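## Task

The rack front holds twelve drive blanks in three rows of four. Seat every protruding blank by pushing it fully home until it latches, but leave the bottom-row blank that is fourth from the left (viewed from the front) untouched. The rack is free-standing: tipping it beyond a slight amount is a failure, and it must finish in its original spot. A blank counts only if it stays seated without the robot holding it.

## Robot and tools

Robot: a single six-joint arm with a two-finger gripper, working at a table on which the rack stands. Knocking anything off the table fails the task.

Scene frame: origin on the table surface straight below the arm base; +z up; +y to the left when looking along +x. The base may sit tilted relative to the table. Results report end_effector_position (metres) and end_effector_quat_wxyz, plus linear (m/s) and angular (rad/s) velocities, all in this frame; the reported hand position may be off, more so at long reach. end_effector_position is the point between the pads when closed. Fingers point along the gripper's +z and open/close along its y. Closed fingertips extend about 33 mm past that point, fully open about 9 mm; closing pushes the tips roughly 24 mm further out, so keep clearance from surfaces.

Joint order (used in every row and every per-joint list in results): forearm roll, elbow, wrist pitch, shoulder, waist, wrist roll. Shoulder, forearm roll and wrist roll have signs flipped relative to the URDF, both in commands and in results. Ranges (rad): elbow -2.792 to 2.792; all other joints -6.283 to 6.283. True ends may differ by up to 0.010 rad.

A ROW is 9 numbers, each in [-1, 1]: six joint values in the order above, then gripper position, gripper force_limit, gripper speed. Joint values are scaled: 1.0 equals 1.398 rad for waist and shoulder, 2.097 rad for elbow, 2.622 rad for forearm roll, wrist pitch and wrist roll. They are offsets, not poses.

Gripper: position +1 fully open (140 mm), pads touch near -0.8, -1 closes until blocked. force_limit -1/0/+1 gives about 14/60/107 N on parts up to 40 mm wide. speed -1/0/+1 gives about 30/140/250 mm/s. object_status: 0 moving, 1 blocked while opening, 2 blocked while closing (gripped), 3 reached target or pads met. position_measured is in counts, 3 open to 230 closed. To squeeze harder while status is 2, raise force_limit and nudge position (e.g. -1 to -0.98). For pushing blanks, a closed gripper is a reasonable pusher.

Tools:
- execute_actions(actions): a list of up to 15 actions; each action is a table of 1 to 15 rows, one row per 1/30 s step, the last row held to fill 15 steps. Joint values in each row are offsets from the joint angles at the start of that action (for the first action, the last reported angles), not from the previous row. An action asking a joint to go more than 0.010 rad beyond its range end is rejected; if the first action fails this or any action is malformed, nothing runs. An empty list just returns state and images.
- move(target, speed, blocking): target is one 9-number row; joint values are offsets from the "Joint positions" of the latest result that lists them. All joints follow paths that finish together (gripper traces a curve), lasting 0.5 to 10 s; speed is the top rad/s of the farthest-travelling joint, 0.01 to 2, default 0.5. Gripper numbers apply immediately. Paths ignore obstacles. With blocking=false you get a result after 0.5 s; then call wait or stop before sending anything else. The extra line "move:" reports how it ended (done, off_target, moving, held, fault), limits=held or none, and the joint farthest from its target.
- wait(seconds): 0 to 10; the arm holds its last command, a running move continues, returns early if it ends.
- stop(): brakes a running move (needs room); fingers continue.
- zoom_image(camera, region): camera is cam_high, cam_low or cam_wrist (each 896x504); region [x0, y0, x1, y1] in pixels from top-left, at most 504x504.
- finished_scene(scene): ends the current scene (give its number) after the last command is held; irreversible; reports success and gives the next task. Replying without a tool call ends everything.

Result lines: Joint positions, Joint velocities, Joint targets (what joints are being driven toward now; can drift without new commands). "joint sent to its limit" means a joint was clipped at its end. "joint command not followed" means the clearance check altered targets; mounting blocks count as arm.

Motion limits: joint targets are rate-limited (2.09 rad/s waist/shoulder, 3.14 elbow, 3.93 wrist joints, 0.3 s ramp) and kept within a lead of the measured angle (0.456, 0.683, 0.854 rad respectively); steps that would shift the gripper over 70 mm are scaled back. Large motions may span several actions; finish an incomplete one explicitly.

Caution: the arm is stiff. Pushing even slightly past contact can trigger a fault. Contact torque at a joint's load limit (waist 302, shoulder 302, elbow 142, wrist joints 40 N m) or 144 N external force halts the arm for 10 s and cancels the rest of the call. Faster moves hit harder; targets farther beyond contact press harder. Push blanks gently and straight in, never shove or tip the free-standing rack, and back away afterward so nothing relies on the gripper. Holding loads heats motors; a MOTOR HOT line warns, and an OVER-TEMPERATURE FAULT brakes the arm until cooled. The simulation keeps running while you reason, holding your last command.

Each tool is called after ">>>" by a JSON object that holds its "name" and its "arguments".

## Session

>>> {"name": "execute_actions", "arguments": {"actions": []}}

Scene clock: 0.00 s.
end_effector_position=(+0.4485, +0.3409, +0.2583) position_measured=3 object_status=3 end_effector_quat_wxyz=(-0.301, +0.757, -0.528, +0.239) end_effector_velocity=(+0.000, -0.000, +0.001) end_effector_angular_velocity=(-0.000, -0.001, +0.000)
Joint names: [forearm roll, elbow, wrist pitch, shoulder, waist, wrist roll]
Joint positions: [1.26  2.412 0.337 0.106 0.822 1.597]
Joint velocities: [-0.    -0.    -0.     0.001 -0.001  0.001]
Joint targets: [1.260 2.412 0.337 0.106 0.822 1.597]

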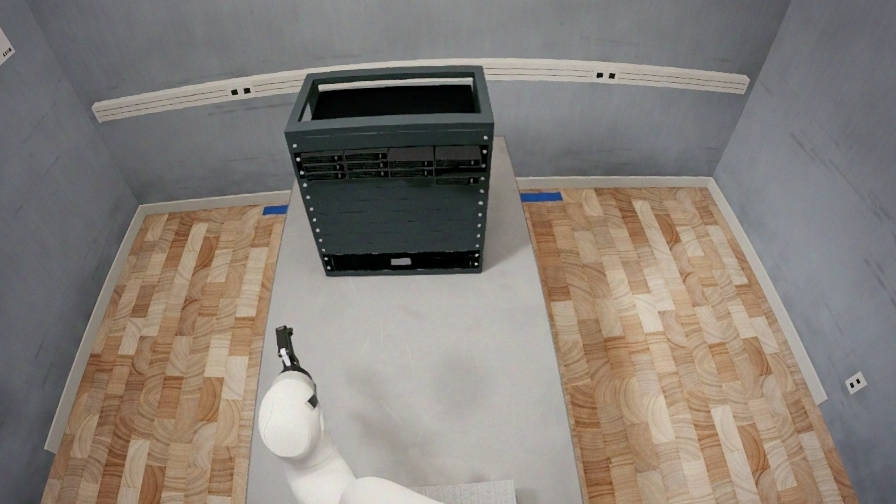

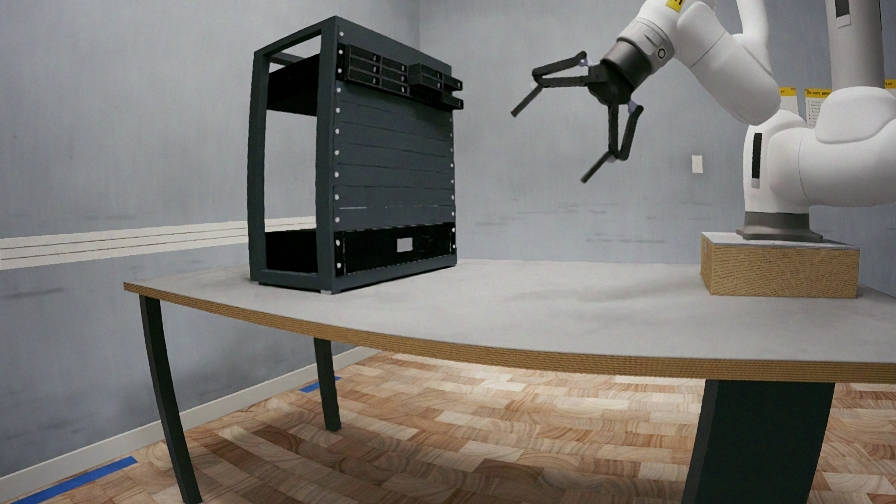

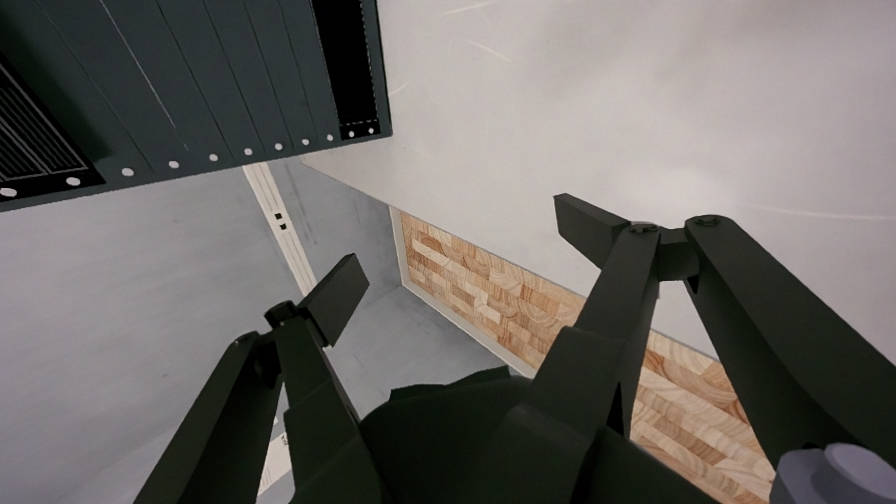

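>>> {"name": "zoom_image", "arguments": {"camera": "cam_high", "region": [280, 110, 500, 234]}}

>>> {"name": "zoom_image", "arguments": {"camera": "cam_low", "region": [310, 20, 490, 130]}}

Region (280, 110, 500, 234) of cam_high's 896x504 image, scaled by 2.291, with more detail than that image has; it fills the top 284 rows of this view, and the rest is white.

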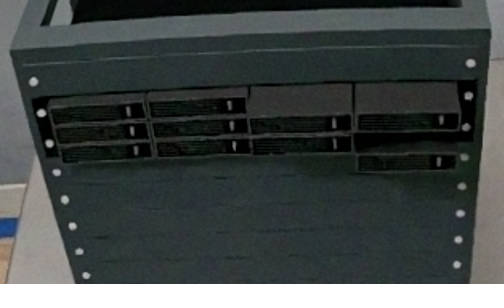

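Region (310, 20, 490, 130) of cam_low's 896x504 image, scaled by 2.800, with more detail than that image has.

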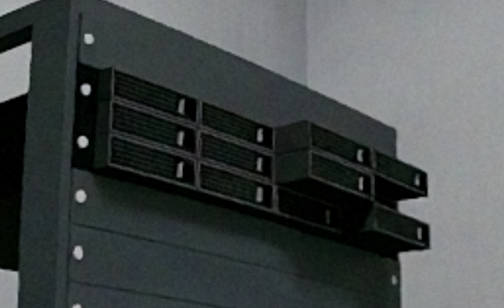

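>>> {"name": "move", "arguments": {"target": [0.718,0.023,0.082,0.165,-0.588,-0.01,-1,0,0], "speed": 1.0}}

Scene clock: 27.20 s.
end_effector_position=(+0.6001, +0.0094, +0.5496) position_measured=233 object_status=3 end_effector_quat_wxyz=(+0.023, +0.704, -0.013, +0.710) end_effector_velocity=(-0.000, +0.000, -0.001) end_effector_angular_velocity=(-0.002, +0.001, +0.001)
Joint names: [forearm roll, elbow, wrist pitch, shoulder, waist, wrist roll]
Joint positions: [3.142 2.461 0.552 0.337 0.    1.571]
Joint velocities: [0.002 0.001 0.    0.    0.    0.   ]
Joint targets: [3.142 2.461 0.552 0.337 0.000 1.571]
move: done; limits=none; farthest joint: the waist, 0.000 radians from its target (0.822 radians at the start)

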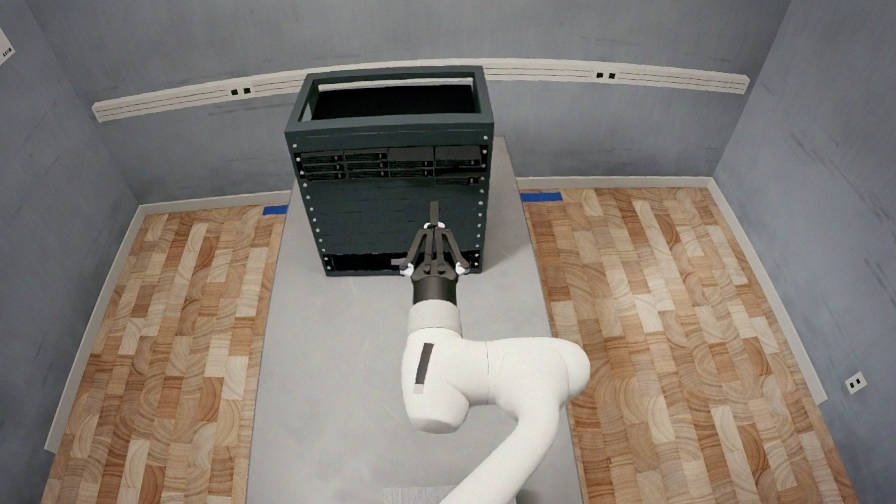

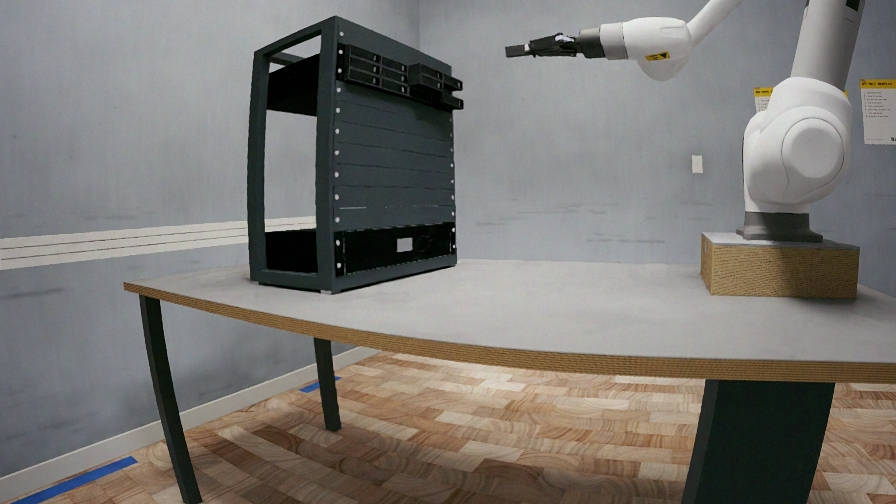

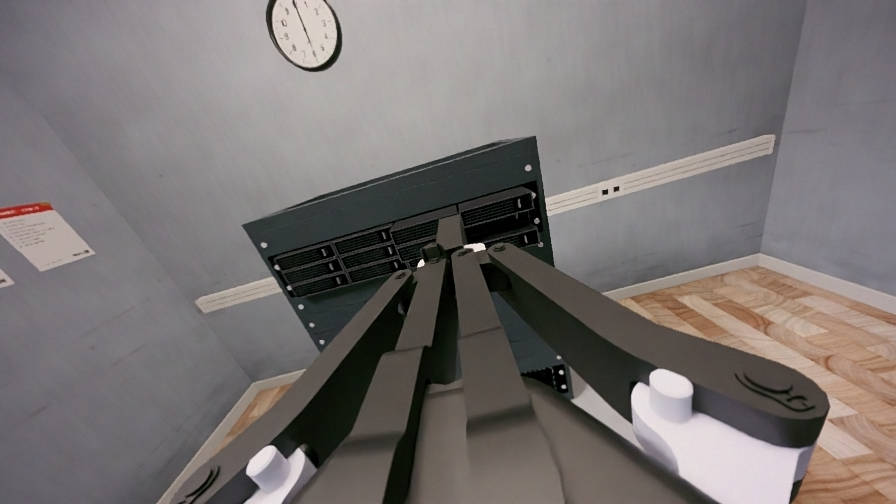

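>>> {"name": "move", "arguments": {"target": [0,-0.0477,0.069,-0.2,0.05,0,-1,0,0]}}

Scene clock: 35.63 s.
end_effector_position=(+0.7081, +0.0530, +0.5040) position_measured=233 object_status=3 end_effector_quat_wxyz=(-0.001, +0.704, +0.012, +0.710) end_effector_velocity=(-0.000, -0.000, -0.002) end_effector_angular_velocity=(+0.002, +0.002, -0.000)
Joint names: [forearm roll, elbow, wrist pitch, shoulder, waist, wrist roll]
Joint positions: [3.142 2.361 0.733 0.057 0.07  1.571]
Joint velocities: [-0.     0.002  0.001 -0.002  0.    -0.001]
Joint targets: [3.142 2.361 0.733 0.057 0.070 1.571]
move: done; limits=none; farthest joint: the waist, 0.000 radians from its target (0.070 radians at the start)

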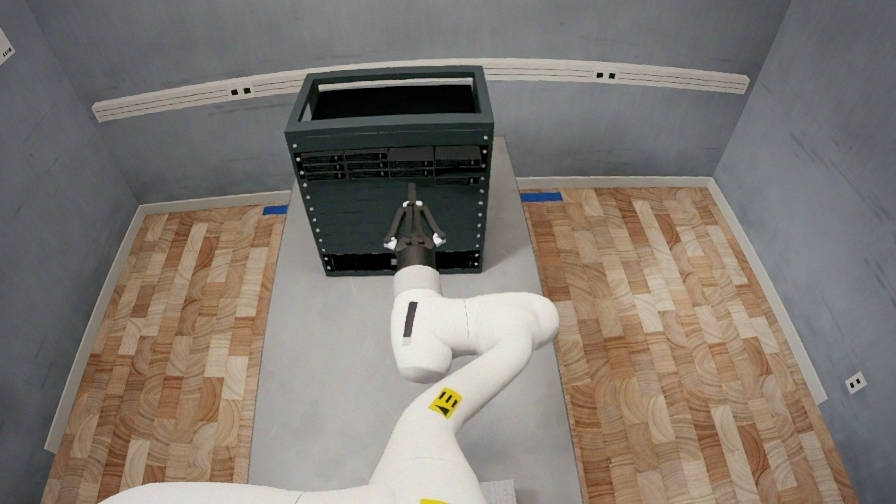

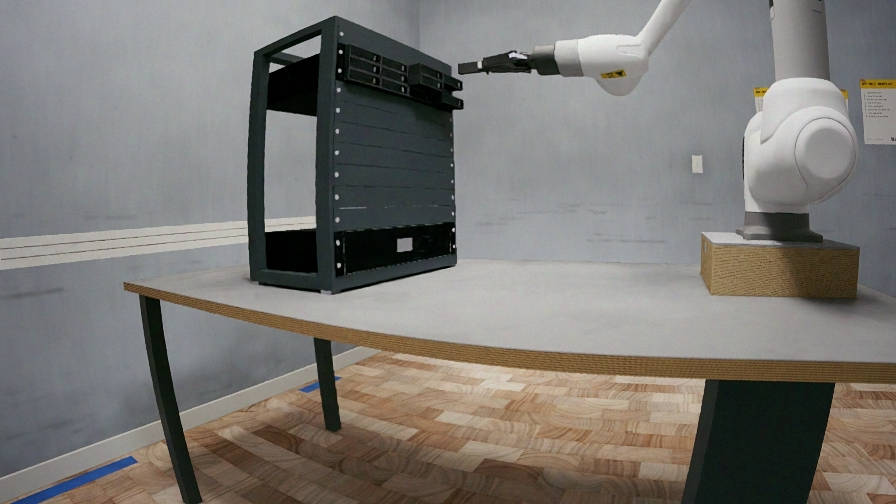

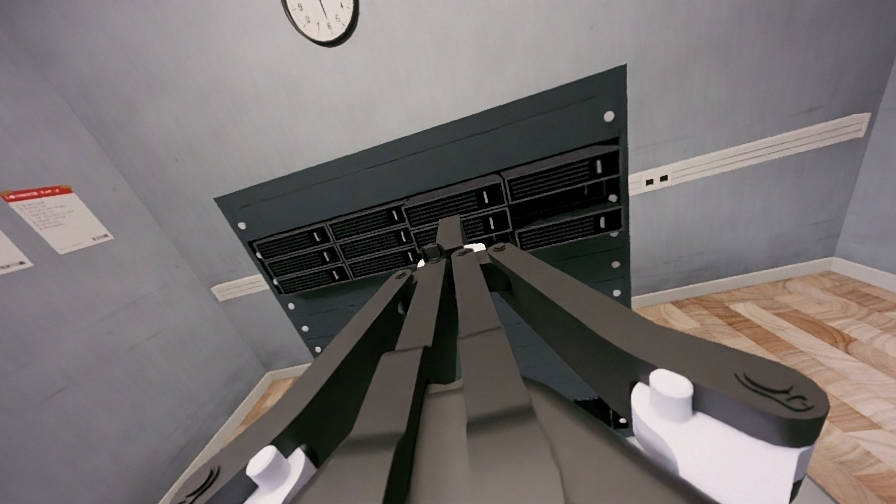

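>>> {"name": "move", "arguments": {"target": [0,-0.038,0.0005,-0.058,0,0,-1,0,0], "speed": 0.15}}

>>> {"name": "zoom_image", "arguments": {"camera": "cam_low", "region": [360, 30, 520, 120]}}

Scene clock: 41.00 s.
end_effector_position=(+0.7577, +0.0539, +0.5047) position_measured=233 object_status=3 end_effector_quat_wxyz=(-0.001, +0.704, +0.012, +0.710) end_effector_velocity=(+0.000, +0.000, -0.000) end_effector_angular_velocity=(-0.001, +0.000, +0.000)
Joint names: [forearm roll, elbow, wrist pitch, shoulder, waist, wrist roll]
Joint positions: [ 3.142  2.281  0.734 -0.024  0.07   1.571]
Joint velocities: [ 0.001 -0.001 -0.    -0.001 -0.     0.001]
Joint targets: [3.142 2.281 0.734 -0.024 0.070 1.571]
move: done; limits=none; farthest joint: the waist, 0.000 radians from its target (0.000 radians at the start)

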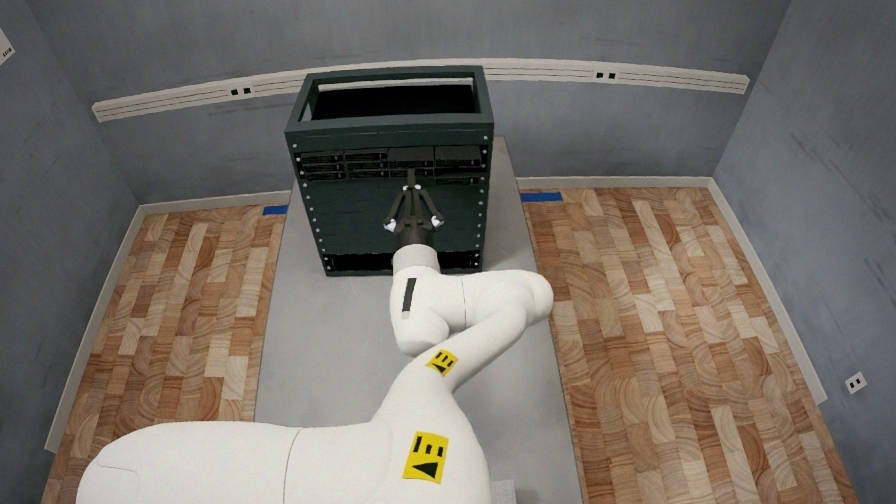

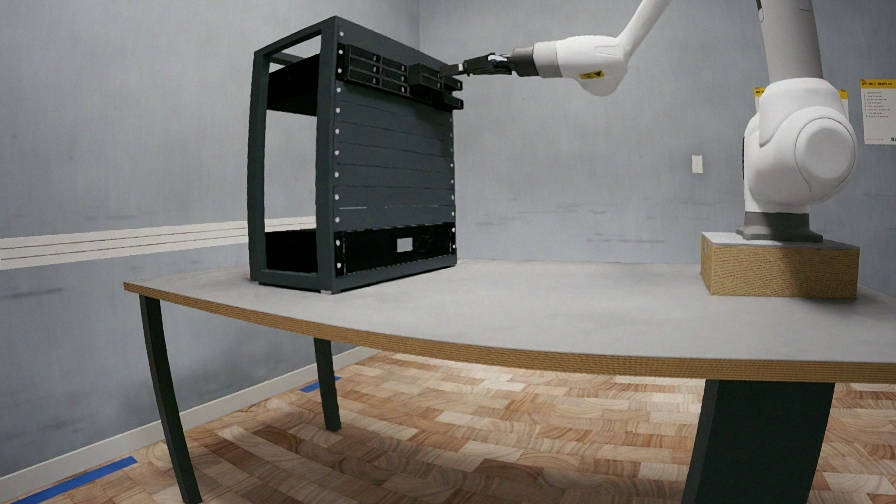

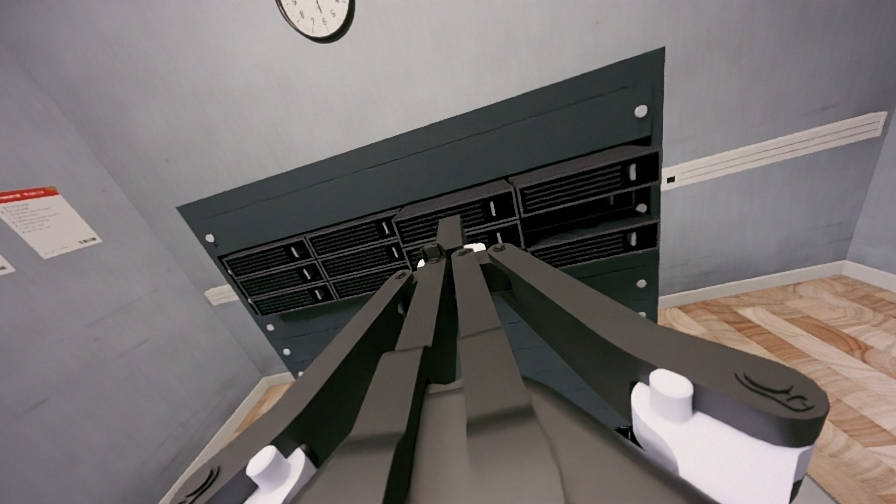

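Region (360, 30, 520, 120) of cam_low's 896x504 image, scaled by 3.150, with more detail than that image has; it fills the top 284 rows of this view, and the rest is white.

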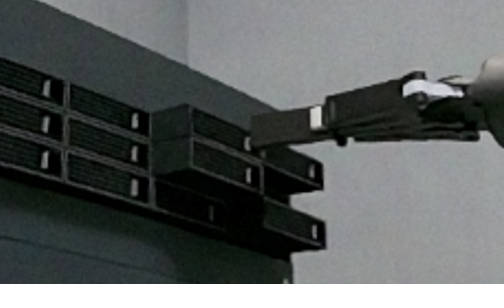

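>>> {"name": "move", "arguments": {"target": [0,-0.032,-0.0015,-0.044,0,0,-1,0,0], "speed": 0.04}}

>>> {"name": "zoom_image", "arguments": {"camera": "cam_low", "region": [360, 30, 520, 120]}}

Scene clock: 46.07 s.
end_effector_position=(+0.7978, +0.0546, +0.5059) position_measured=233 object_status=3 end_effector_quat_wxyz=(-0.001, +0.703, +0.012, +0.711) end_effector_velocity=(+0.001, +0.000, +0.002) end_effector_angular_velocity=(+0.001, -0.002, +0.000)
Joint names: [forearm roll, elbow, wrist pitch, shoulder, waist, wrist roll]
Joint positions: [ 3.142  2.214  0.73  -0.085  0.07   1.571]
Joint velocities: [ 0.    -0.003  0.    -0.    -0.    -0.001]
Joint targets: [3.142 2.214 0.730 -0.085 0.070 1.571]
move: done; limits=none; farthest joint: the waist, 0.000 radians from its target (0.000 radians at the start)

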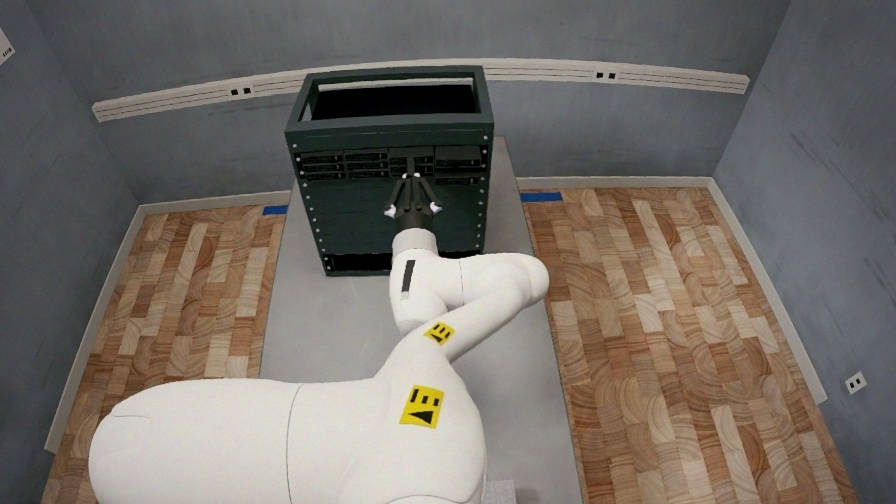

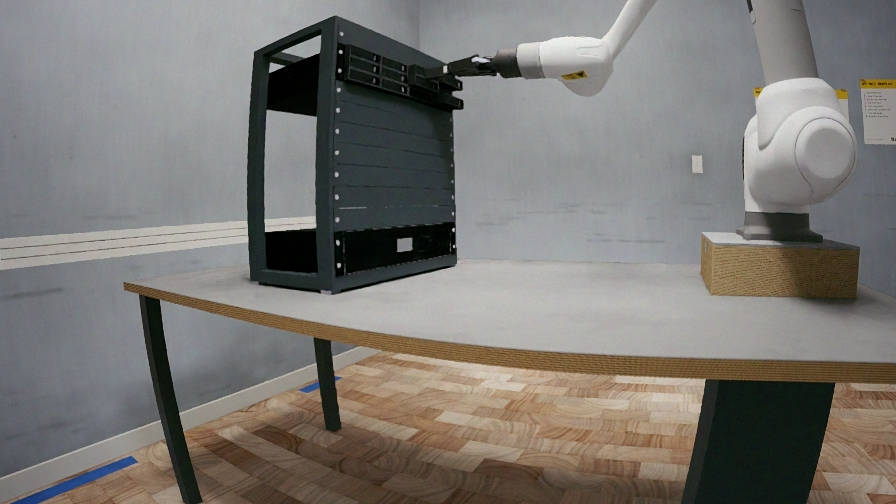

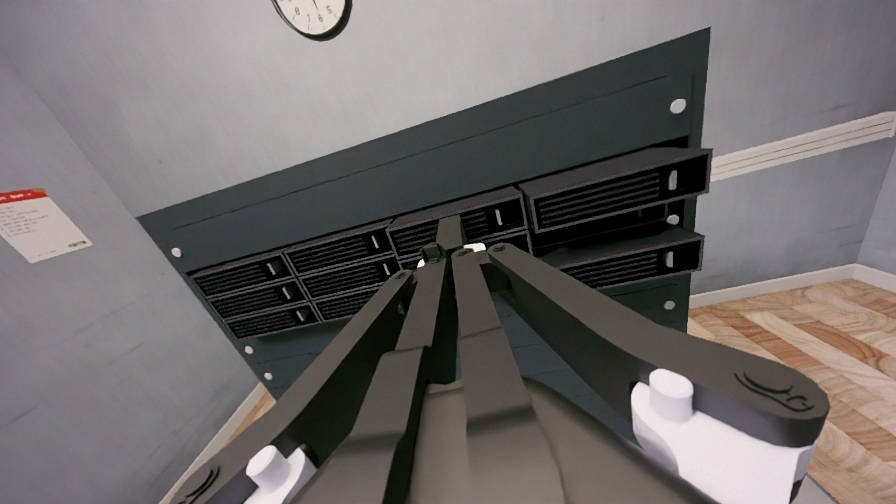

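Region (360, 30, 520, 120) of cam_low's 896x504 image, scaled by 3.150, with more detail than that image has; it fills the top 284 rows of this view, and the rest is white.

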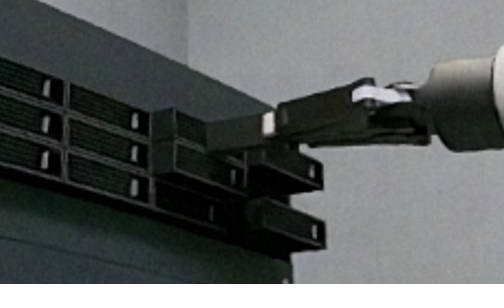

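>>> {"name": "move", "arguments": {"target": [0,-0.0118,-0.0012,-0.0165,0,0,-1,0,0], "speed": 0.02}}

>>> {"name": "zoom_image", "arguments": {"camera": "cam_low", "region": [380, 50, 460, 95]}}

Scene clock: 51.70 s.
end_effector_position=(+0.8127, +0.0549, +0.5049) position_measured=233 object_status=3 end_effector_quat_wxyz=(-0.001, +0.704, +0.012, +0.711) end_effector_velocity=(+0.002, +0.000, +0.002) end_effector_angular_velocity=(-0.000, -0.003, +0.000)
Joint names: [forearm roll, elbow, wrist pitch, shoulder, waist, wrist roll]
Joint positions: [ 3.142  2.189  0.727 -0.108  0.07   1.571]
Joint velocities: [ 0.    -0.004  0.    -0.001  0.    -0.   ]
Joint targets: [3.142 2.189 0.727 -0.108 0.070 1.571]
move: done; limits=none; farthest joint: the waist, 0.000 radians from its target (0.000 radians at the start)

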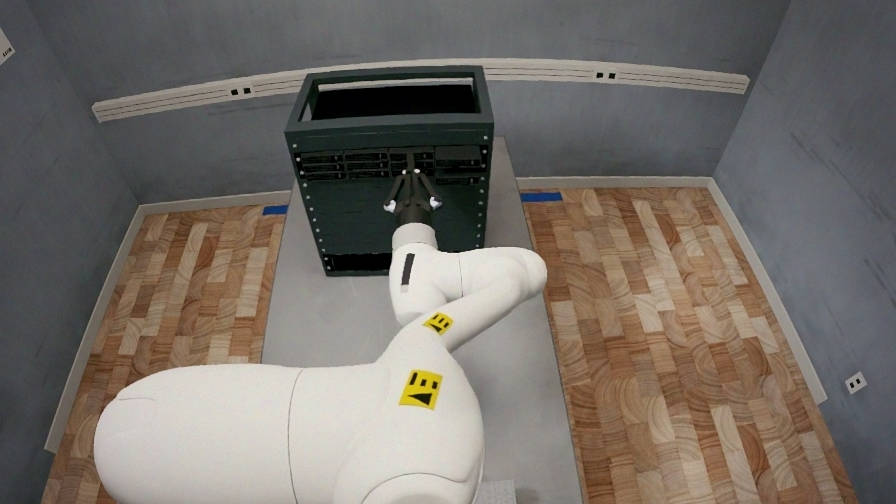

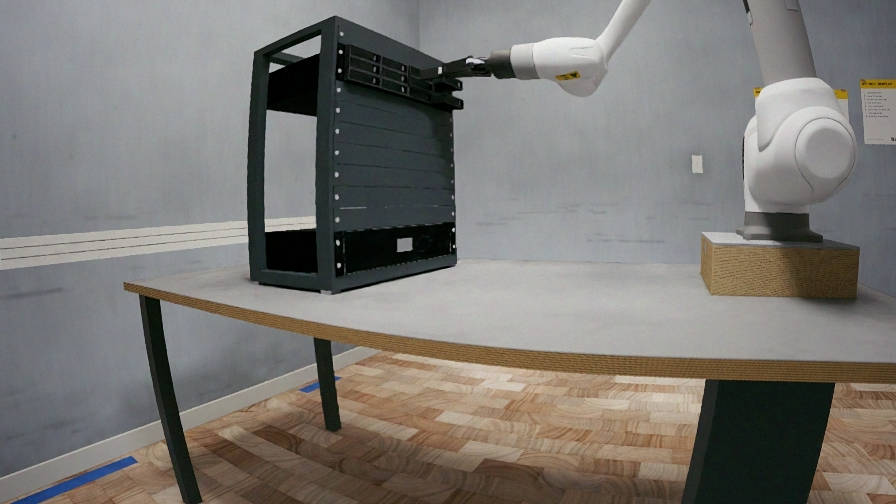

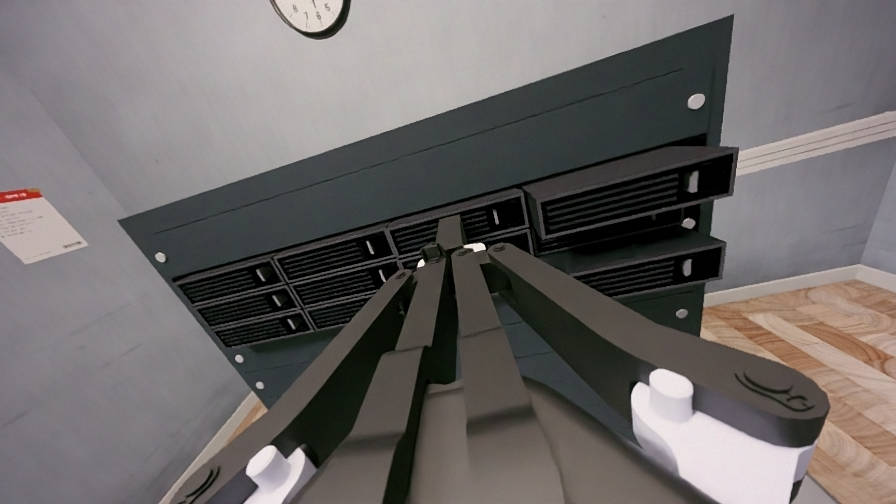

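Region (380, 50, 460, 95) of cam_low's 896x504 image, scaled by 6.300, with more detail than that image has; it fills the top 284 rows of this view, and the rest is white.

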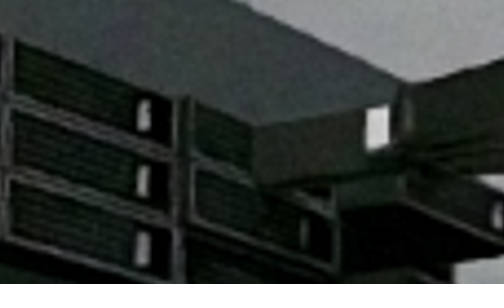

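>>> {"name": "execute_actions", "arguments": {"actions": [[[0,0.002,0,0.003,0,0,-1,0,0]],[[0,0,0.009,0,0,0,-1,0,0]]]}}

>>> {"name": "move", "arguments": {"target": [0,-0.006,0,-0.008,0,0,-1,0,0], "speed": 0.012}}

>>> {"name": "zoom_image", "arguments": {"camera": "cam_low", "region": [380, 50, 460, 95]}}

Scene clock: 59.63 s.
end_effector_position=(+0.8099, +0.0549, +0.5129) position_measured=233 object_status=3 end_effector_quat_wxyz=(-0.002, +0.695, +0.012, +0.719) end_effector_velocity=(-0.000, +0.000, -0.001) end_effector_angular_velocity=(-0.002, +0.001, +0.000)
Joint names: [forearm roll, elbow, wrist pitch, shoulder, waist, wrist roll]
Joint positions: [ 3.142  2.194  0.751 -0.104  0.07   1.571]
Joint velocities: [-0.     0.001  0.    -0.     0.     0.002]
Joint targets: [3.142 2.194 0.751 -0.104 0.070 1.571]

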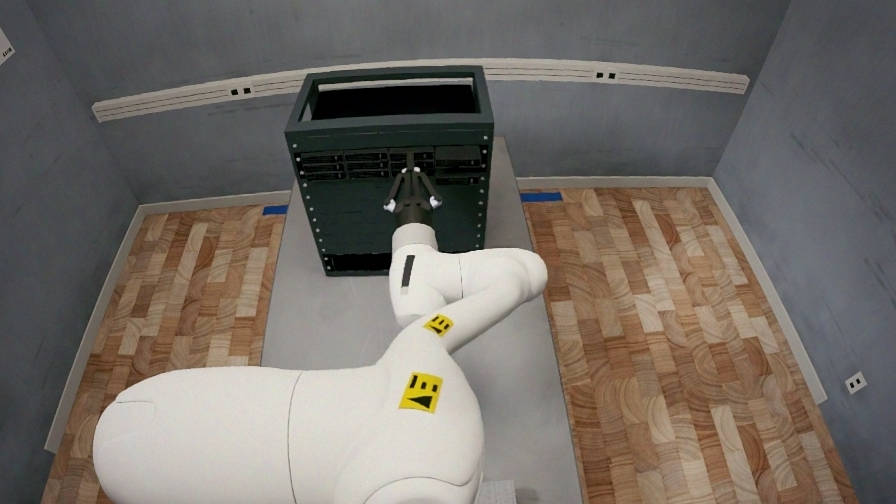

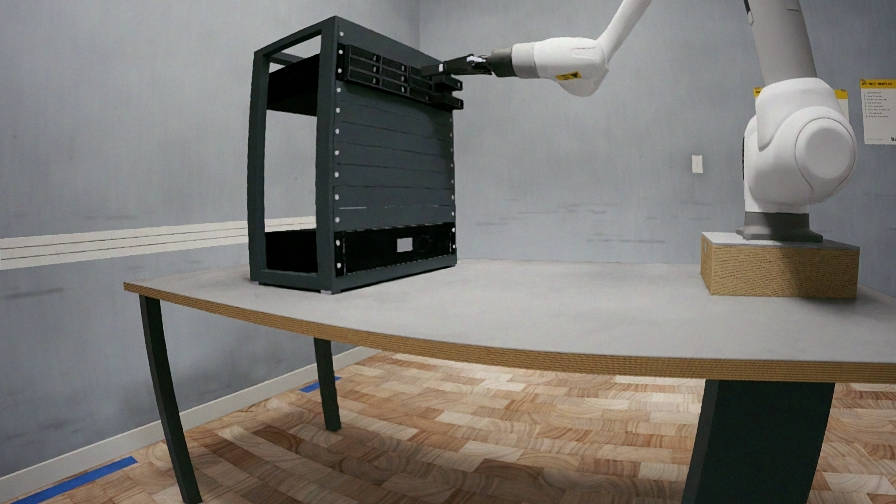

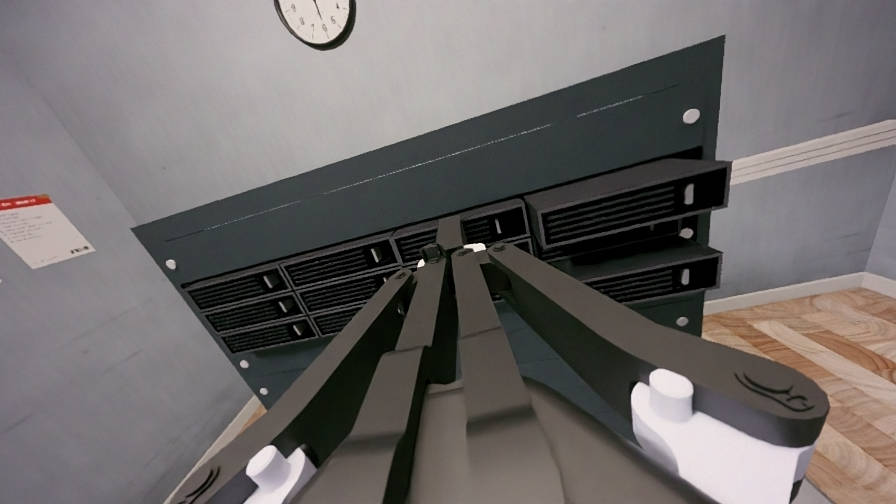

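Scene clock: 60.90 s.
end_effector_position=(+0.8173, +0.0551, +0.5132) position_measured=233 object_status=3 end_effector_quat_wxyz=(-0.002, +0.695, +0.012, +0.719) end_effector_velocity=(+0.001, +0.000, +0.000) end_effector_angular_velocity=(+0.000, -0.000, +0.000)
Joint names: [forearm roll, elbow, wrist pitch, shoulder, waist, wrist roll]
Joint positions: [ 3.142  2.181  0.751 -0.115  0.07   1.571]
Joint velocities: [ 0.    -0.001  0.    -0.001 -0.    -0.001]
Joint targets: [3.142 2.181 0.751 -0.115 0.070 1.571]
move: done; limits=none; farthest joint: the waist, 0.000 radians from its target (0.000 radians at the start)

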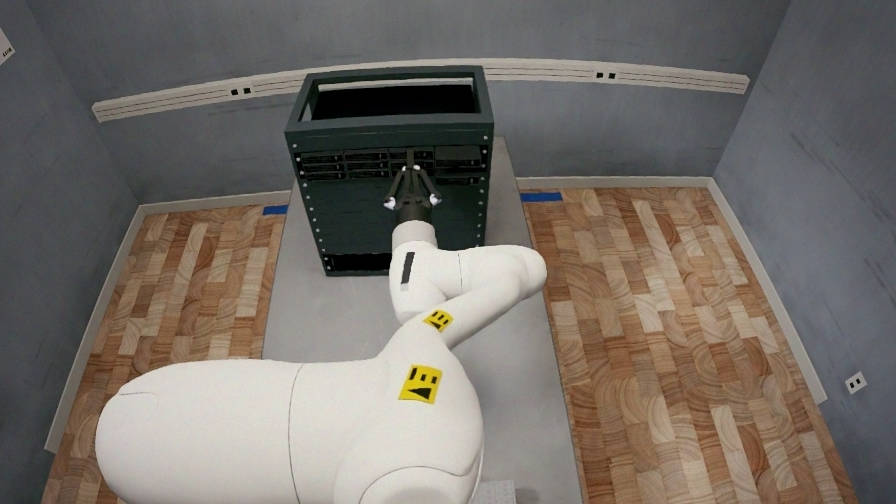

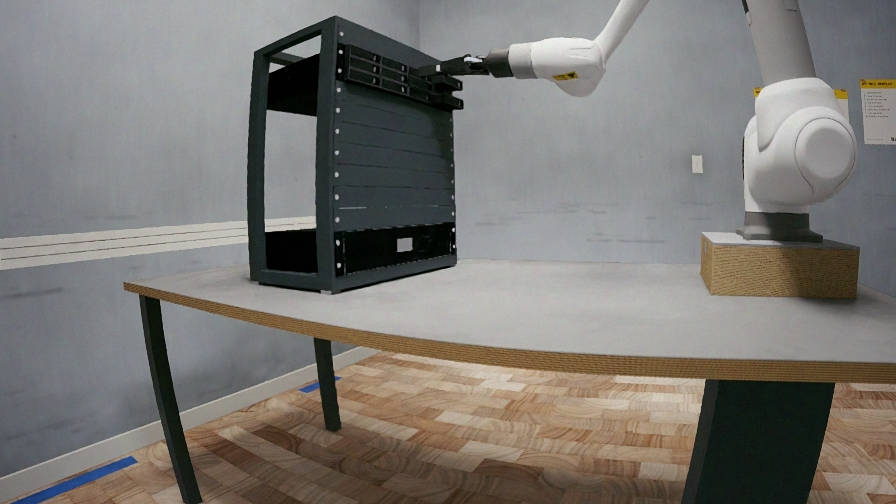

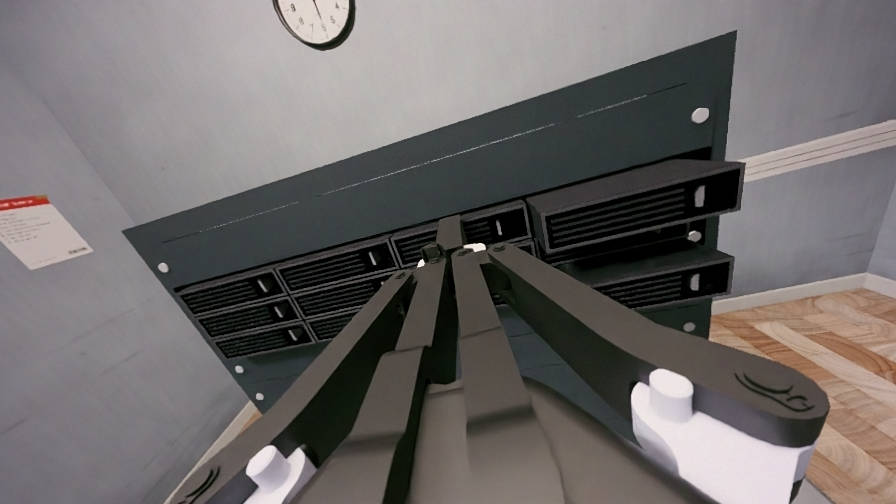

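Region (380, 50, 460, 95) of cam_low's 896x504 image, scaled by 6.300, with more detail than that image has; it fills the top 284 rows of this view, and the rest is white.

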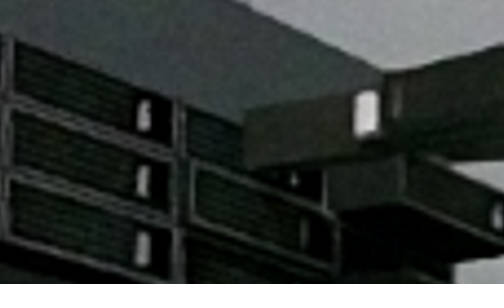

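Nearly flush; 2.5 mm more.

>>> {"name": "move", "arguments": {"target": [0,-0.002,0,-0.0027,0,0,-1,0,0], "speed": 0.01}}

>>> {"name": "zoom_image", "arguments": {"camera": "cam_low", "region": [380, 50, 460, 95]}}

Scene clock: 64.17 s.
end_effector_position=(+0.8196, +0.0551, +0.5133) position_measured=233 object_status=3 end_effector_quat_wxyz=(-0.002, +0.695, +0.012, +0.719) end_effector_velocity=(+0.000, -0.000, -0.002) end_effector_angular_velocity=(+0.001, +0.002, -0.000)
Joint names: [forearm roll, elbow, wrist pitch, shoulder, waist, wrist roll]
Joint positions: [ 3.142  2.177  0.751 -0.119  0.07   1.571]
Joint velocities: [ 0.     0.001 -0.    -0.001 -0.    -0.001]
Joint targets: [3.142 2.177 0.751 -0.119 0.070 1.571]
move: done; limits=none; farthest joint: the waist, 0.000 radians from its target (0.000 radians at the start)

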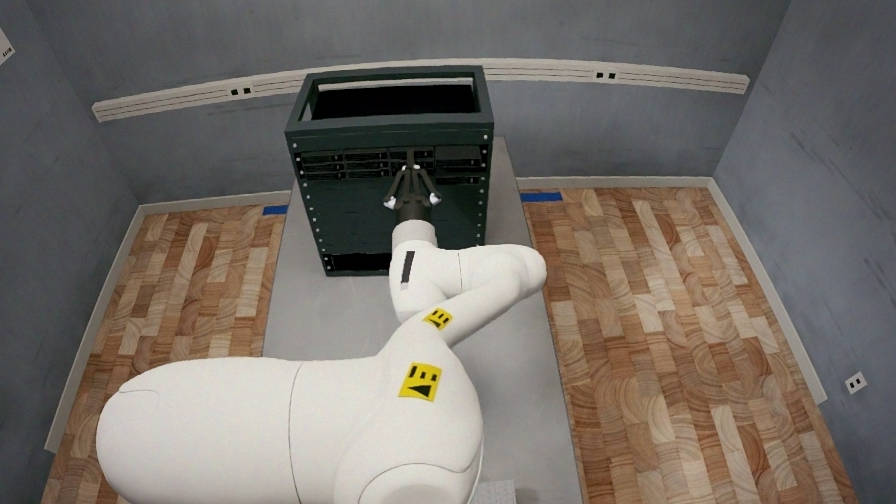

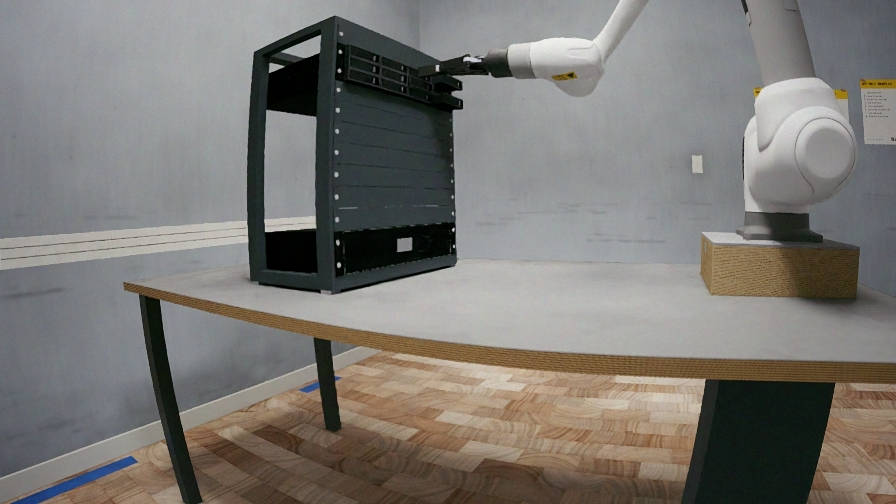

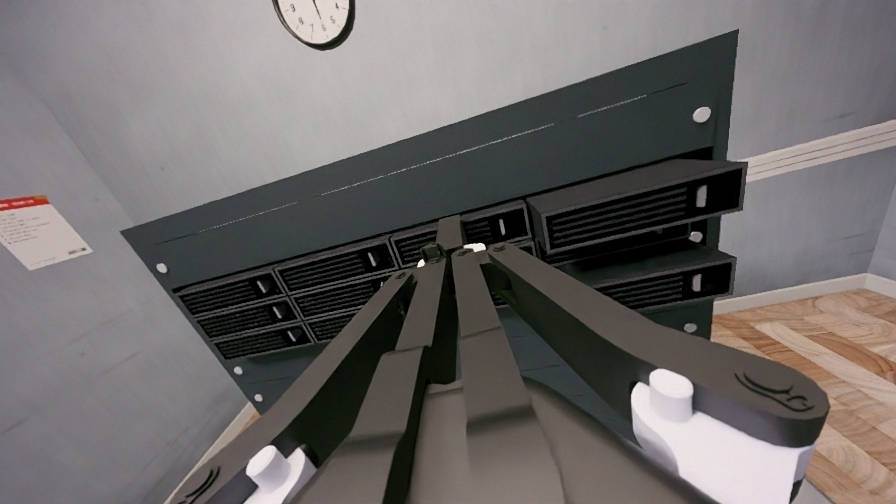

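Region (380, 50, 460, 95) of cam_low's 896x504 image, scaled by 6.300, with more detail than that image has; it fills the top 284 rows of this view, and the rest is white.

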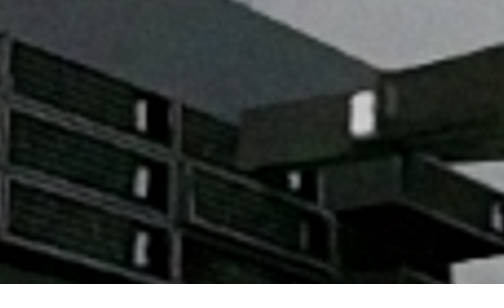

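>>> {"name": "execute_actions", "arguments": {"actions": [[[0,0.0096,0,0.013,0,0,-1,0,0]],[[0,0.0123,0.025,-0.0274,0,0,-1,0,0]],[[0,0,0,0,0,0,-1,0,0]]]}}

>>> {"name": "zoom_image", "arguments": {"camera": "cam_low", "region": [380, 50, 460, 95]}}

Scene clock: 71.80 s.
end_effector_position=(+0.8069, +0.0545, +0.4846) position_measured=233 object_status=3 end_effector_quat_wxyz=(-0.002, +0.695, +0.012, +0.719) end_effector_velocity=(+0.001, +0.000, +0.000) end_effector_angular_velocity=(+0.003, -0.001, +0.001)
Joint names: [forearm roll, elbow, wrist pitch, shoulder, waist, wrist roll]
Joint positions: [ 3.142  2.223  0.816 -0.139  0.07   1.571]
Joint velocities: [ 0.    -0.001 -0.    -0.     0.001 -0.003]
Joint targets: [3.142 2.223 0.816 -0.139 0.070 1.571]

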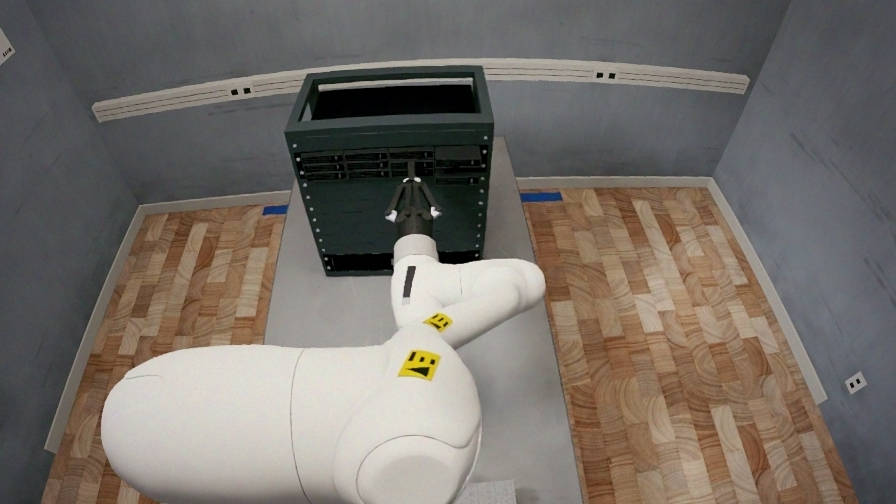

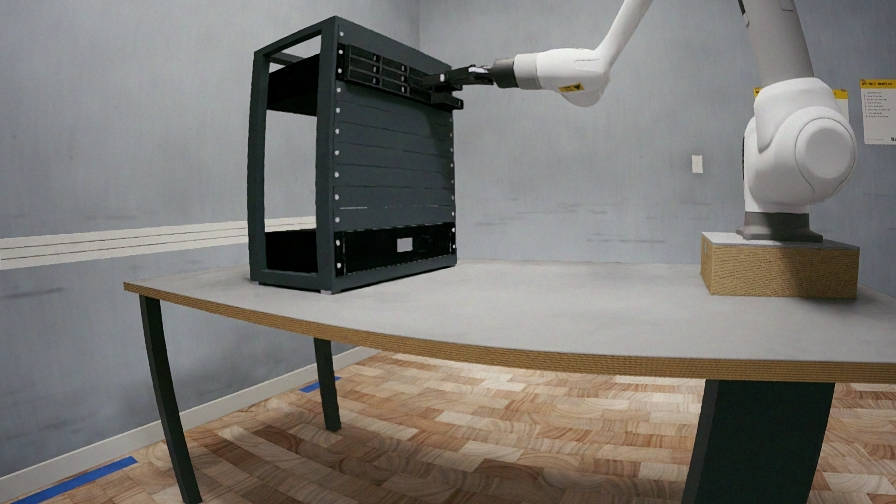

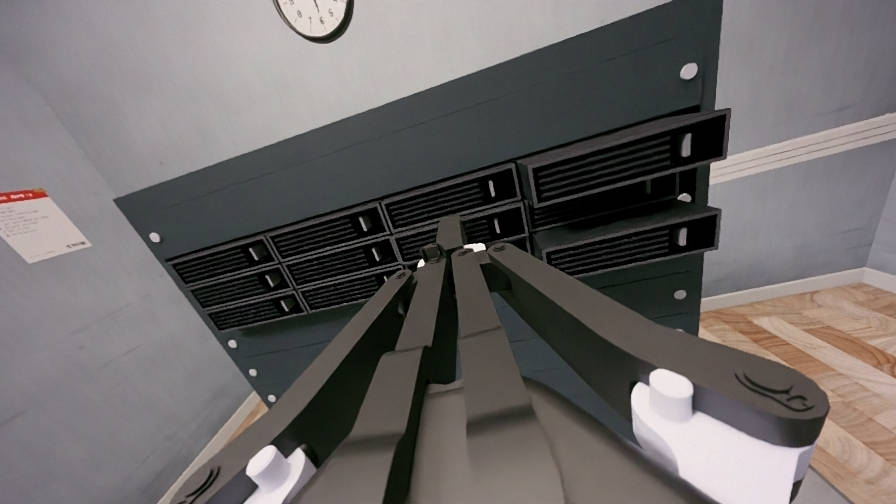

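Region (380, 50, 460, 95) of cam_low's 896x504 image, scaled by 6.300, with more detail than that image has; it fills the top 284 rows of this view, and the rest is white.

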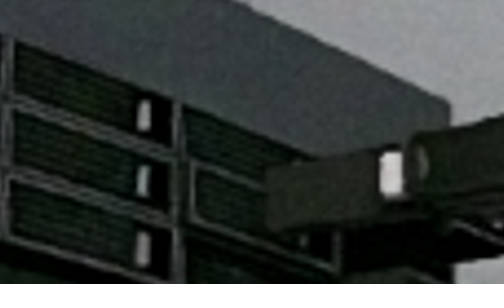

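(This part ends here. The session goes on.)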